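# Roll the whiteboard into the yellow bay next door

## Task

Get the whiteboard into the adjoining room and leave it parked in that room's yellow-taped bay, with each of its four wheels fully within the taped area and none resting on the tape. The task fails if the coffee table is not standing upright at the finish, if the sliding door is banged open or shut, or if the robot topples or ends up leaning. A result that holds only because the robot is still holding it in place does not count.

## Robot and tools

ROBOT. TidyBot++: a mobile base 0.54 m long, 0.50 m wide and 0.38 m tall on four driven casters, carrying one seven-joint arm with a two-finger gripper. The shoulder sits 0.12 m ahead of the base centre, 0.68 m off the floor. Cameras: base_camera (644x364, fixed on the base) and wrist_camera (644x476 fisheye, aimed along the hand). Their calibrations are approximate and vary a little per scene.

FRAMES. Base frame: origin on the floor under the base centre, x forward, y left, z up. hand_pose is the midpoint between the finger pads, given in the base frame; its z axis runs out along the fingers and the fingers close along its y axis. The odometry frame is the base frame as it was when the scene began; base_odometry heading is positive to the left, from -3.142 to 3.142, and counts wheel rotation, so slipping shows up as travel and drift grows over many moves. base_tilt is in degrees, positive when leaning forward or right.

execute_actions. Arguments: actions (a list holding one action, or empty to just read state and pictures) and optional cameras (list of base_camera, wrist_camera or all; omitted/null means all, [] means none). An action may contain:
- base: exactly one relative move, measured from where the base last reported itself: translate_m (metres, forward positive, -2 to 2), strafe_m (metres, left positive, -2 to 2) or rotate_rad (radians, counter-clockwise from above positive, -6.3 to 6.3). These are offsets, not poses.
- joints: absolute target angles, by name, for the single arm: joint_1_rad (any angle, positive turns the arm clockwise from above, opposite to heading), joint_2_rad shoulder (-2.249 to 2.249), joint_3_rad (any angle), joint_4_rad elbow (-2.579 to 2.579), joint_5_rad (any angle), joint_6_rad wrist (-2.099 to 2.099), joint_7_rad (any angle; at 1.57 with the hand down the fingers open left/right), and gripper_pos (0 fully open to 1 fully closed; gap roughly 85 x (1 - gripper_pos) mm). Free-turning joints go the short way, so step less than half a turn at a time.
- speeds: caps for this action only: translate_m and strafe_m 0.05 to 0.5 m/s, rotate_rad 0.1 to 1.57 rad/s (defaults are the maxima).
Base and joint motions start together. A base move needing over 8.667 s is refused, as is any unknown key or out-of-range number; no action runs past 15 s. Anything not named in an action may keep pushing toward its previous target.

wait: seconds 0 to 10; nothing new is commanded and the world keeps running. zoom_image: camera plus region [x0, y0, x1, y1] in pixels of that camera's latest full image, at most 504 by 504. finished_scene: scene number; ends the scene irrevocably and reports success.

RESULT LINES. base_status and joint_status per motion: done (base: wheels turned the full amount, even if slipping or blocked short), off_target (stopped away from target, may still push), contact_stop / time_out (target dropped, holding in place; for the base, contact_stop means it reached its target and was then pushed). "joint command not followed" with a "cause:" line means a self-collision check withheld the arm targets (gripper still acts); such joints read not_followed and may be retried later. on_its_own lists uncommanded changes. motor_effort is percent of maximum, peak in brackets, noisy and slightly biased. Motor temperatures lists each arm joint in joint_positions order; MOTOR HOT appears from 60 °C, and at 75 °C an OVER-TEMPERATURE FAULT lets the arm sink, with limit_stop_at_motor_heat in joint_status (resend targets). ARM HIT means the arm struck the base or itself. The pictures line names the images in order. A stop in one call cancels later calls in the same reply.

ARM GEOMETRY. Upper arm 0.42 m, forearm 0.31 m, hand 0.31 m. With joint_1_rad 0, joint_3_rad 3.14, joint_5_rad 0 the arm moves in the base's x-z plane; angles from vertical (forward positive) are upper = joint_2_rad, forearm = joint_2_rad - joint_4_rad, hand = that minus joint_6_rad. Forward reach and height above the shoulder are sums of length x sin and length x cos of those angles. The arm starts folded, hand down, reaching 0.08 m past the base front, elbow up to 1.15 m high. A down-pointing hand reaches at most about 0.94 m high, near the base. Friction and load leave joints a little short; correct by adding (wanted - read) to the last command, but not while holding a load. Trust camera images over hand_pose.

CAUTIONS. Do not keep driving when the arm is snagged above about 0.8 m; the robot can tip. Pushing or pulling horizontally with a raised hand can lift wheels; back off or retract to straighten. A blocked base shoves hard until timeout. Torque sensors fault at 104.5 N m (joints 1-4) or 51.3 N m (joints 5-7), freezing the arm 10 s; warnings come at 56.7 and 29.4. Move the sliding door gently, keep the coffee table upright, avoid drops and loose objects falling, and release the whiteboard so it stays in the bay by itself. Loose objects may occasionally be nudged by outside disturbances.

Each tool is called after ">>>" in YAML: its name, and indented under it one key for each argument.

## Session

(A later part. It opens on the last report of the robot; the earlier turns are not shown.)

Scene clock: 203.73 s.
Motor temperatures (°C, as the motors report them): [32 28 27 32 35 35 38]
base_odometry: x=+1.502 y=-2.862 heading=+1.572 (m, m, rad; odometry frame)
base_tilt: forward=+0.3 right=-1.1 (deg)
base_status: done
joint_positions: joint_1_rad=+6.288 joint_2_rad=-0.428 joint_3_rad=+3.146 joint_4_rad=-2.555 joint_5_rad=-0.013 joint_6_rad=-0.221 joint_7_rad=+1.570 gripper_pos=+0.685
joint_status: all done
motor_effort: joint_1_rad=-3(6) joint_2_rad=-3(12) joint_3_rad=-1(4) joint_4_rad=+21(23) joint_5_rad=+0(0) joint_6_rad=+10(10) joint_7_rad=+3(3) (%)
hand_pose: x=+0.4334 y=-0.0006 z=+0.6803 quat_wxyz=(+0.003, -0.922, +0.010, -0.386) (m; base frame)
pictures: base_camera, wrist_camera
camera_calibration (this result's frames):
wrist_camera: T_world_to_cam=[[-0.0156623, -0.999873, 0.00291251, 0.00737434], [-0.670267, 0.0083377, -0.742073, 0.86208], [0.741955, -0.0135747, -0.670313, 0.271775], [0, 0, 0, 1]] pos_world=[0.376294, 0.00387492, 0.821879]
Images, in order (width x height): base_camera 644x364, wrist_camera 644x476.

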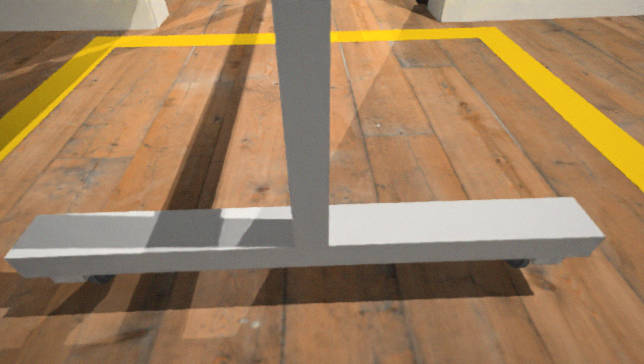

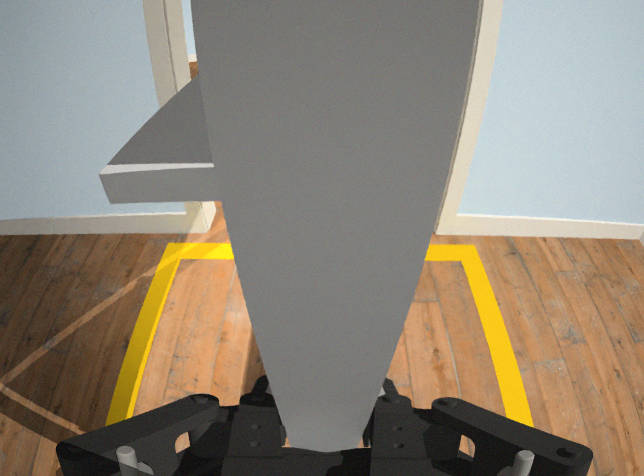

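>>> execute_actions:
  actions:
    - {"base":{"translate_m":-0.3},"speeds":{"translate_m":0.14}}
  cameras: ["base_camera"]

>>> execute_actions:
  actions:
    - {"joints":{"gripper_pos":0,"joint_1_rad":6.28}}
  cameras: []

>>> execute_actions:
  actions:
    - {"joints":{"joint_6_rad":-0.75}}

Scene clock: 228.23 s.
Motor temperatures (°C, as the motors report them): [32 28 27 32 35 35 38]
base_odometry: x=+1.502 y=-3.162 heading=+1.572 (m, m, rad; odometry frame)
base_tilt: forward=+0.3 right=-1.1 (deg)
base_status: done
joint_positions: joint_1_rad=+6.288 joint_2_rad=-0.428 joint_3_rad=+3.146 joint_4_rad=-2.555 joint_5_rad=-0.013 joint_6_rad=-0.221 joint_7_rad=+1.570 gripper_pos=+0.685
joint_status: not commanded
motor_effort: joint_1_rad=-5(5) joint_2_rad=-3(13) joint_3_rad=-3(3) joint_4_rad=+22(24) joint_5_rad=-1(0) joint_6_rad=+11(11) joint_7_rad=+3(3) (%)
hand_pose: x=+0.4333 y=-0.0005 z=+0.6804 quat_wxyz=(+0.003, -0.922, +0.010, -0.387) (m; base frame)
pictures: base_camera
Images, in order (width x height): base_camera 644x364.

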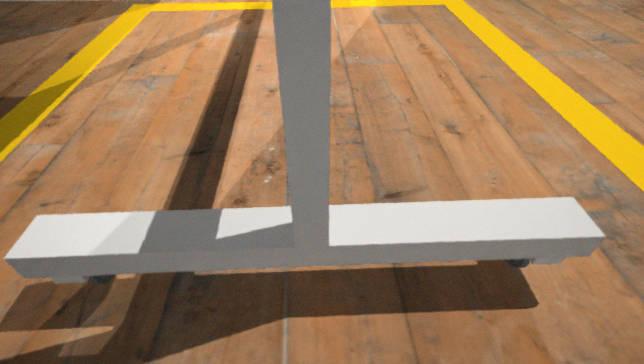

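Scene clock: 229.33 s.
Motor temperatures (°C, as the motors report them): [32 28 27 32 35 35 38]
base_odometry: x=+1.502 y=-3.162 heading=+1.572 (m, m, rad; odometry frame)
base_tilt: forward=+0.3 right=-1.1 (deg)
base_status: not commanded
joint_positions: joint_1_rad=+6.284 joint_2_rad=-0.433 joint_3_rad=+3.145 joint_4_rad=-2.553 joint_5_rad=-0.013 joint_6_rad=-0.221 joint_7_rad=+1.570 gripper_pos=+0.000
joint_status: all done
motor_effort: joint_1_rad=+1(5) joint_2_rad=-2(5) joint_3_rad=+1(3) joint_4_rad=+19(23) joint_5_rad=-1(0) joint_6_rad=+7(11) joint_7_rad=+0(3) (%)
hand_pose: x=+0.4340 y=+0.0010 z=+0.6829 quat_wxyz=(+0.004, -0.921, +0.007, -0.390) (m; base frame)
pictures: none
No camera images: the call's "cameras" was empty. Leave "cameras" out to get every camera's image.

Scene clock: 230.27 s.
Motor temperatures (°C, as the motors report them): [32 28 27 32 35 35 38]
base_odometry: x=+1.502 y=-3.162 heading=+1.572 (m, m, rad; odometry frame)
base_tilt: forward=+0.3 right=-1.1 (deg)
base_status: not commanded
joint_positions: joint_1_rad=+6.284 joint_2_rad=-0.433 joint_3_rad=+3.145 joint_4_rad=-2.553 joint_5_rad=-0.013 joint_6_rad=-0.730 joint_7_rad=+1.570 gripper_pos=+0.000
joint_status: all done
motor_effort: joint_1_rad=+1(1) joint_2_rad=+1(2) joint_3_rad=+1(1) joint_4_rad=+16(19) joint_5_rad=-1(1) joint_6_rad=+4(7) joint_7_rad=+1(0) (%)
hand_pose: x=+0.3003 y=+0.0034 z=+0.6017 quat_wxyz=(+0.005, -0.989, +0.006, -0.146) (m; base frame)
pictures: base_camera, wrist_camera
camera_calibration (this result's frames):
wrist_camera: T_world_to_cam=[[-0.00305406, -0.999995, 0.00126822, 0.00671404], [-0.944433, 0.00246752, -0.328694, 0.548119], [0.328689, -0.0022016, -0.944436, 0.606909], [0, 0, 0, 1]] pos_world=[0.318198, 0.00669769, 0.753341]
Images, in order (width x height): base_camera 644x364, wrist_camera 644x476.

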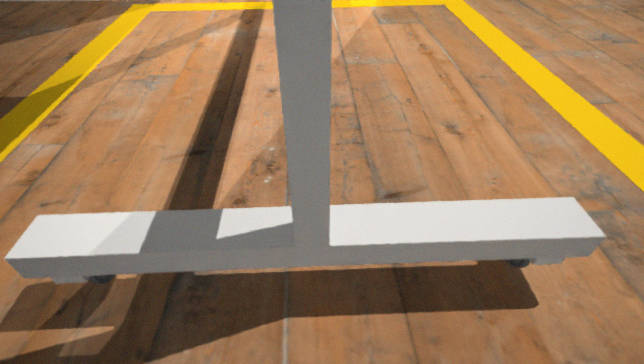

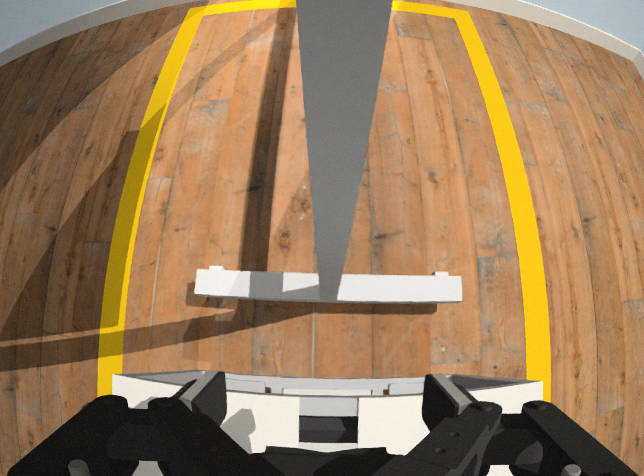

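>>> execute_actions:
  actions:
    - {"base":{"strafe_m":-0.76}}
  cameras: []

>>> execute_actions:
  actions:
    - {"base":{"translate_m":0.435},"joints":{"joint_2_rad":0.35,"joint_4_rad":-2.4,"joint_6_rad":0.75}}
  cameras: []

>>> execute_actions:
  actions:
    - {"base":{"rotate_rad":1.571},"speeds":{"rotate_rad":1.2}}

Scene clock: 242.67 s.
Motor temperatures (°C, as the motors report them): [32 28 27 32 35 35 38]
base_odometry: x=+2.263 y=-3.162 heading=+1.571 (m, m, rad; odometry frame)
base_tilt: forward=+0.3 right=-1.1 (deg)
base_status: done
joint_positions: joint_1_rad=+6.284 joint_2_rad=-0.433 joint_3_rad=+3.145 joint_4_rad=-2.553 joint_5_rad=-0.013 joint_6_rad=-0.730 joint_7_rad=+1.570 gripper_pos=+0.000
joint_status: not commanded
motor_effort: joint_1_rad=+1(1) joint_2_rad=+1(1) joint_3_rad=+1(2) joint_4_rad=+16(16) joint_5_rad=-1(0) joint_6_rad=+3(3) joint_7_rad=+0(0) (%)
hand_pose: x=+0.3003 y=+0.0034 z=+0.6018 quat_wxyz=(+0.005, -0.989, +0.006, -0.146) (m; base frame)
pictures: none
No camera images: the call's "cameras" was empty. Leave "cameras" out to get every camera's image.

Scene clock: 244.90 s.
Motor temperatures (°C, as the motors report them): [32 28 27 32 35 35 38]
base_odometry: x=+2.263 y=-2.727 heading=+1.571 (m, m, rad; odometry frame)
base_tilt: forward=+0.3 right=-1.1 (deg)
base_status: done
joint_positions: joint_1_rad=+6.284 joint_2_rad=+0.340 joint_3_rad=+3.145 joint_4_rad=-2.416 joint_5_rad=-0.013 joint_6_rad=+0.712 joint_7_rad=+1.570 gripper_pos=+0.000
joint_status: all done
motor_effort: joint_1_rad=+1(1) joint_2_rad=-20(21) joint_3_rad=+0(1) joint_4_rad=+12(18) joint_5_rad=-1(1) joint_6_rad=+8(7) joint_7_rad=+1(1) (%)
hand_pose: x=+0.6547 y=-0.0034 z=+0.6452 quat_wxyz=(-0.002, -0.853, +0.008, -0.522) (m; base frame)
pictures: none
No camera images: the call's "cameras" was empty. Leave "cameras" out to get every camera's image.

Scene clock: 247.27 s.
Motor temperatures (°C, as the motors report them): [32 28 27 32 35 35 38]
base_odometry: x=+2.263 y=-2.727 heading=+3.141 (m, m, rad; odometry frame)
base_tilt: forward=+0.3 right=-1.1 (deg)
base_status: done
joint_positions: joint_1_rad=+6.283 joint_2_rad=+0.340 joint_3_rad=+3.145 joint_4_rad=-2.415 joint_5_rad=-0.013 joint_6_rad=+0.712 joint_7_rad=+1.570 gripper_pos=+0.000
joint_status: not commanded
motor_effort: joint_1_rad=+1(3) joint_2_rad=-21(22) joint_3_rad=+0(3) joint_4_rad=+12(11) joint_5_rad=-1(0) joint_6_rad=+8(8) joint_7_rad=+0(0) (%)
hand_pose: x=+0.6551 y=-0.0028 z=+0.6456 quat_wxyz=(-0.002, -0.853, +0.007, -0.522) (m; base frame)
pictures: base_camera, wrist_camera
camera_calibration (this result's frames):
wrist_camera: T_world_to_cam=[[-0.0195157, -0.999746, 0.0112692, 0.00578061], [-0.416757, -0.00211109, -0.909016, 0.926588], [0.908809, -0.0224366, -0.41661, -0.189182], [0, 0, 0, 1]] pos_world=[0.558205, 0.00349065, 0.763402]
Images, in order (width x height): base_camera 644x364, wrist_camera 644x476.

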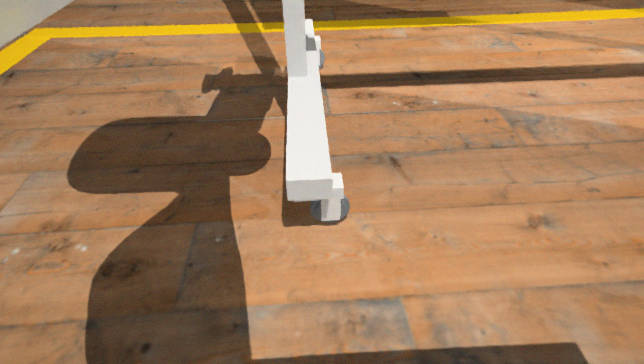

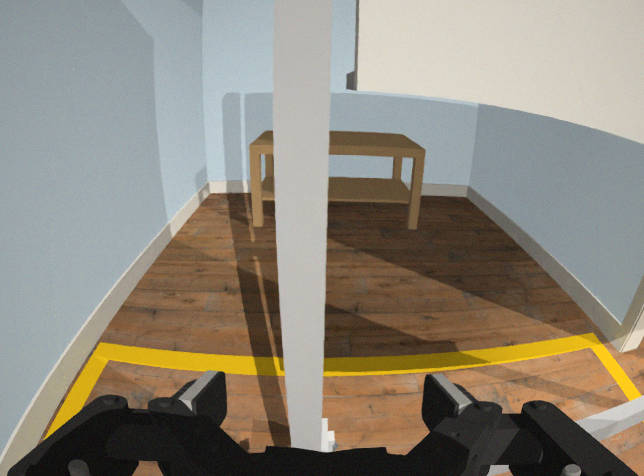

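>>> execute_actions:
  actions:
    - {"base":{"translate_m":0.12},"speeds":{"translate_m":0.2}}
  cameras: ["wrist_camera"]

Scene clock: 253.13 s.
Motor temperatures (°C, as the motors report them): [32 28 27 32 35 35 38]
base_odometry: x=+2.143 y=-2.727 heading=-3.141 (m, m, rad; odometry frame)
base_tilt: forward=+0.4 right=-1.1 (deg)
base_status: done
joint_positions: joint_1_rad=+6.283 joint_2_rad=+0.340 joint_3_rad=+3.145 joint_4_rad=-2.414 joint_5_rad=-0.013 joint_6_rad=+0.712 joint_7_rad=+1.570 gripper_pos=+0.000
joint_status: not commanded
motor_effort: joint_1_rad=+1(0) joint_2_rad=-20(21) joint_3_rad=+1(0) joint_4_rad=+12(13) joint_5_rad=-1(1) joint_6_rad=+9(9) joint_7_rad=+0(1) (%)
hand_pose: x=+0.6556 y=-0.0029 z=+0.6460 quat_wxyz=(-0.002, -0.853, +0.007, -0.522) (m; base frame)
pictures: wrist_camera
camera_calibration (this result's frames):
wrist_camera: T_world_to_cam=[[-0.0195274, -0.999746, 0.0112523, 0.00580271], [-0.415749, -0.00211572, -0.909477, 0.926802], [0.90927, -0.0224378, -0.415602, -0.1904], [0, 0, 0, 1]] pos_world=[0.558555, 0.00348992, 0.763709]
Images, in order (width x height): wrist_camera 644x476.

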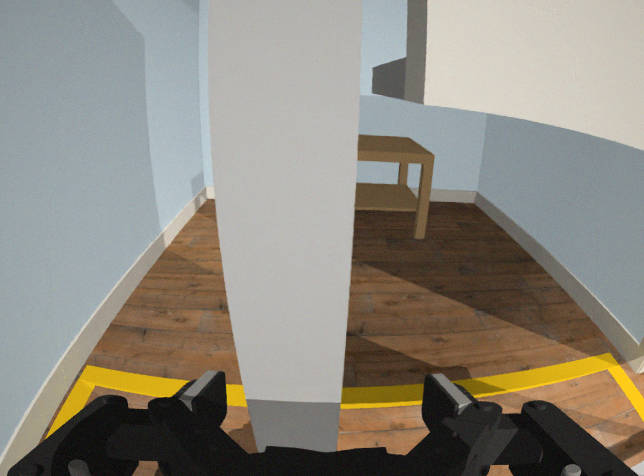

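>>> execute_actions:
  actions:
    - {"base":{"strafe_m":0.45},"joints":{"gripper_pos":0.4},"speeds":{"strafe_m":0.14}}

Scene clock: 259.53 s.
Motor temperatures (°C, as the motors report them): [32 28 27 32 35 35 38]
base_odometry: x=+2.143 y=-3.177 heading=-3.141 (m, m, rad; odometry frame)
base_tilt: forward=+0.3 right=-1.1 (deg)
base_status: done
joint_positions: joint_1_rad=+6.319 joint_2_rad=+0.344 joint_3_rad=+3.177 joint_4_rad=-2.409 joint_5_rad=-0.033 joint_6_rad=+0.714 joint_7_rad=+1.570 gripper_pos=+0.400
joint_status: all done
motor_effort: joint_1_rad=-4(16) joint_2_rad=-20(24) joint_3_rad=-4(13) joint_4_rad=+13(14) joint_5_rad=+2(9) joint_6_rad=+7(10) joint_7_rad=+0(1) (%)
hand_pose: x=+0.6563 y=-0.0430 z=+0.6462 quat_wxyz=(-0.026, -0.851, +0.043, -0.523) (m; base frame)
pictures: base_camera, wrist_camera
camera_calibration (this result's frames):
wrist_camera: T_world_to_cam=[[-0.103979, -0.994476, 0.0143679, 0.0193532], [-0.412131, 0.0299346, -0.910633, 0.926948], [0.905172, -0.100609, -0.412967, -0.194189], [0, 0, 0, 1]] pos_world=[0.559811, -0.0280386, 0.763638]
Images, in order (width x height): base_camera 644x364, wrist_camera 644x476.

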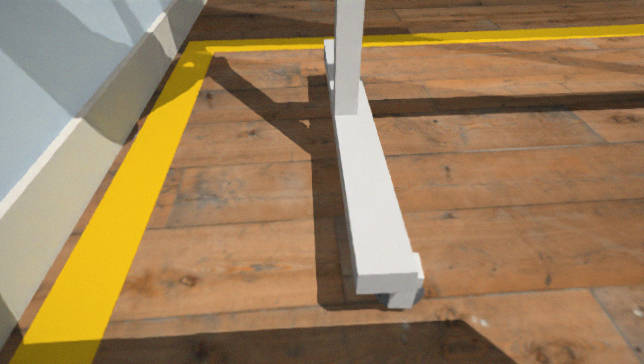

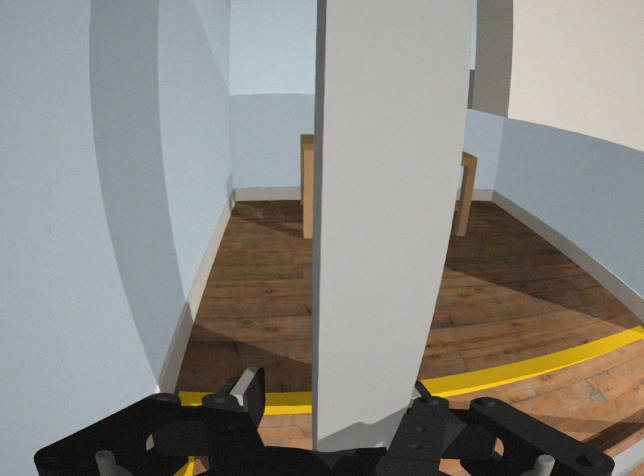

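>>> execute_actions:
  actions:
    - {"joints":{"joint_1_rad":6.13}}
  cameras: ["base_camera"]

Scene clock: 263.53 s.
Motor temperatures (°C, as the motors report them): [32 28 27 32 35 35 38]
base_odometry: x=+2.143 y=-3.177 heading=-3.141 (m, m, rad; odometry frame)
base_tilt: forward=+0.3 right=-1.1 (deg)
base_status: not commanded
joint_positions: joint_1_rad=+6.178 joint_2_rad=+0.345 joint_3_rad=+3.183 joint_4_rad=-2.409 joint_5_rad=-0.035 joint_6_rad=+0.714 joint_7_rad=+1.570 gripper_pos=+0.400
joint_status: joint_1_rad off_target (ended at +6.178, target +6.130)
motor_effort: joint_1_rad=-5(16) joint_2_rad=-21(23) joint_3_rad=-5(14) joint_4_rad=+10(15) joint_5_rad=+3(9) joint_6_rad=+7(10) joint_7_rad=+1(1) (%)
hand_pose: x=+0.6575 y=+0.0293 z=+0.6463 quat_wxyz=(+0.009, -0.852, -0.014, -0.524) (m; base frame)
pictures: base_camera
Images, in order (width x height): base_camera 644x364.

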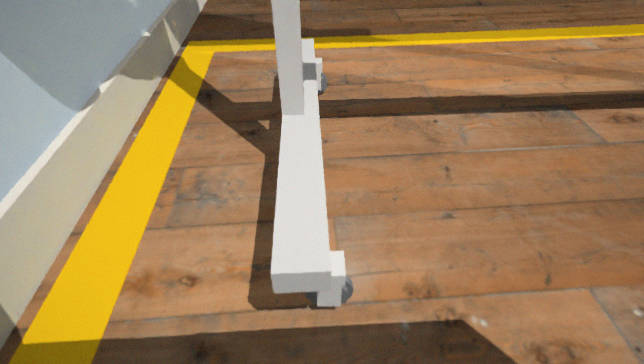

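>>> execute_actions:
  actions:
    - {"joints":{"joint_1_rad":6.23,"gripper_pos":0}}
  cameras: []

>>> execute_actions:
  actions:
    - {"base":{"translate_m":-0.2}}
  cameras: []

>>> execute_actions:
  actions:
    - {"joints":{"joint_1_rad":6.95,"joint_6_rad":0.4}}

Scene clock: 268.50 s.
Motor temperatures (°C, as the motors report them): [32 28 27 32 35 35 38]
base_odometry: x=+2.143 y=-3.177 heading=-3.141 (m, m, rad; odometry frame)
base_tilt: forward=+0.4 right=-1.2 (deg)
base_status: not commanded
joint_positions: joint_1_rad=+6.215 joint_2_rad=+0.345 joint_3_rad=+3.152 joint_4_rad=-2.409 joint_5_rad=-0.026 joint_6_rad=+0.714 joint_7_rad=+1.570 gripper_pos=+0.000
joint_status: all done
motor_effort: joint_1_rad=+1(4) joint_2_rad=-21(21) joint_3_rad=+0(4) joint_4_rad=+11(11) joint_5_rad=-1(2) joint_6_rad=+8(8) joint_7_rad=+0(0) (%)
hand_pose: x=+0.6573 y=+0.0274 z=+0.6462 quat_wxyz=(+0.012, -0.852, -0.013, -0.523) (m; base frame)
pictures: none
No camera images: the call's "cameras" was empty. Leave "cameras" out to get every camera's image.

Scene clock: 270.10 s.
Motor temperatures (°C, as the motors report them): [32 28 27 32 35 35 38]
base_odometry: x=+2.343 y=-3.177 heading=-3.141 (m, m, rad; odometry frame)
base_tilt: forward=+0.4 right=-1.1 (deg)
base_status: done
joint_positions: joint_1_rad=+6.215 joint_2_rad=+0.345 joint_3_rad=+3.152 joint_4_rad=-2.408 joint_5_rad=-0.026 joint_6_rad=+0.714 joint_7_rad=+1.570 gripper_pos=+0.000
joint_status: not commanded
motor_effort: joint_1_rad=+1(2) joint_2_rad=-21(22) joint_3_rad=+0(0) joint_4_rad=+11(13) joint_5_rad=-1(1) joint_6_rad=+9(8) joint_7_rad=+0(0) (%)
hand_pose: x=+0.6574 y=+0.0274 z=+0.6463 quat_wxyz=(+0.012, -0.852, -0.013, -0.524) (m; base frame)
pictures: none
No camera images: the call's "cameras" was empty. Leave "cameras" out to get every camera's image.

Scene clock: 272.07 s.
Motor temperatures (°C, as the motors report them): [32 28 27 32 35 35 38]
base_odometry: x=+2.343 y=-3.177 heading=-3.141 (m, m, rad; odometry frame)
base_tilt: forward=+0.3 right=-1.1 (deg)
base_status: not commanded
joint_positions: joint_1_rad=+6.935 joint_2_rad=+0.345 joint_3_rad=+3.152 joint_4_rad=-2.408 joint_5_rad=-0.026 joint_6_rad=+0.442 joint_7_rad=+1.570 gripper_pos=+0.000
joint_status: all done
motor_effort: joint_1_rad=+1(0) joint_2_rad=-20(20) joint_3_rad=+0(0) joint_4_rad=+10(11) joint_5_rad=-1(0) joint_6_rad=+7(8) joint_7_rad=+1(0) (%)
hand_pose: x=+0.5052 y=-0.3035 z=+0.5769 quat_wxyz=(-0.133, -0.861, +0.309, -0.381) (m; base frame)
pictures: base_camera, wrist_camera
camera_calibration (this result's frames):
wrist_camera: T_world_to_cam=[[-0.633375, -0.773792, 0.00904416, 0.0830403], [-0.501517, 0.401552, -0.766313, 0.88399], [0.589336, -0.489899, -0.642403, 0.0614835], [0, 0, 0, 1]] pos_world=[0.459698, -0.260591, 0.716159]
Images, in order (width x height): base_camera 644x364, wrist_camera 644x476.

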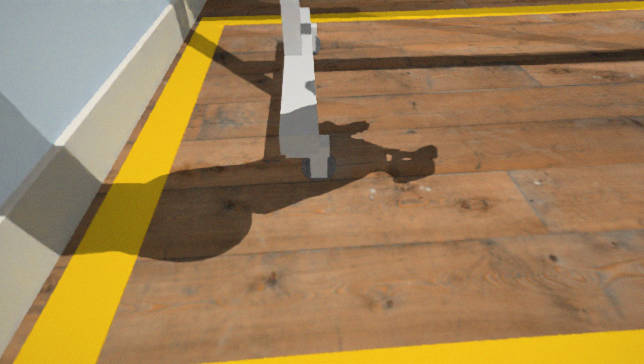

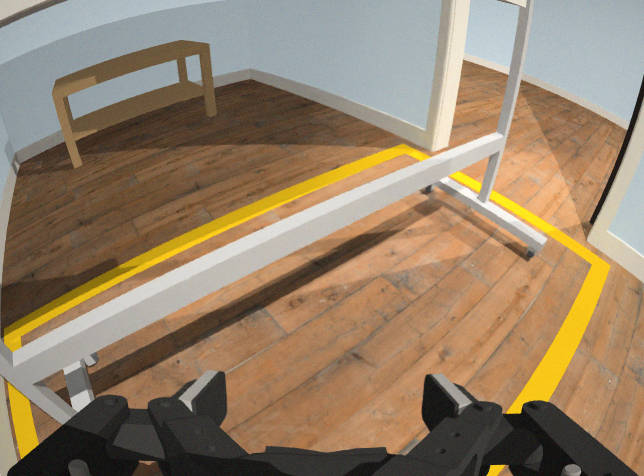

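All four wheels are well inside the tape.

>>> finished_scene:
  scene: 1

The scene is finished: the task was done.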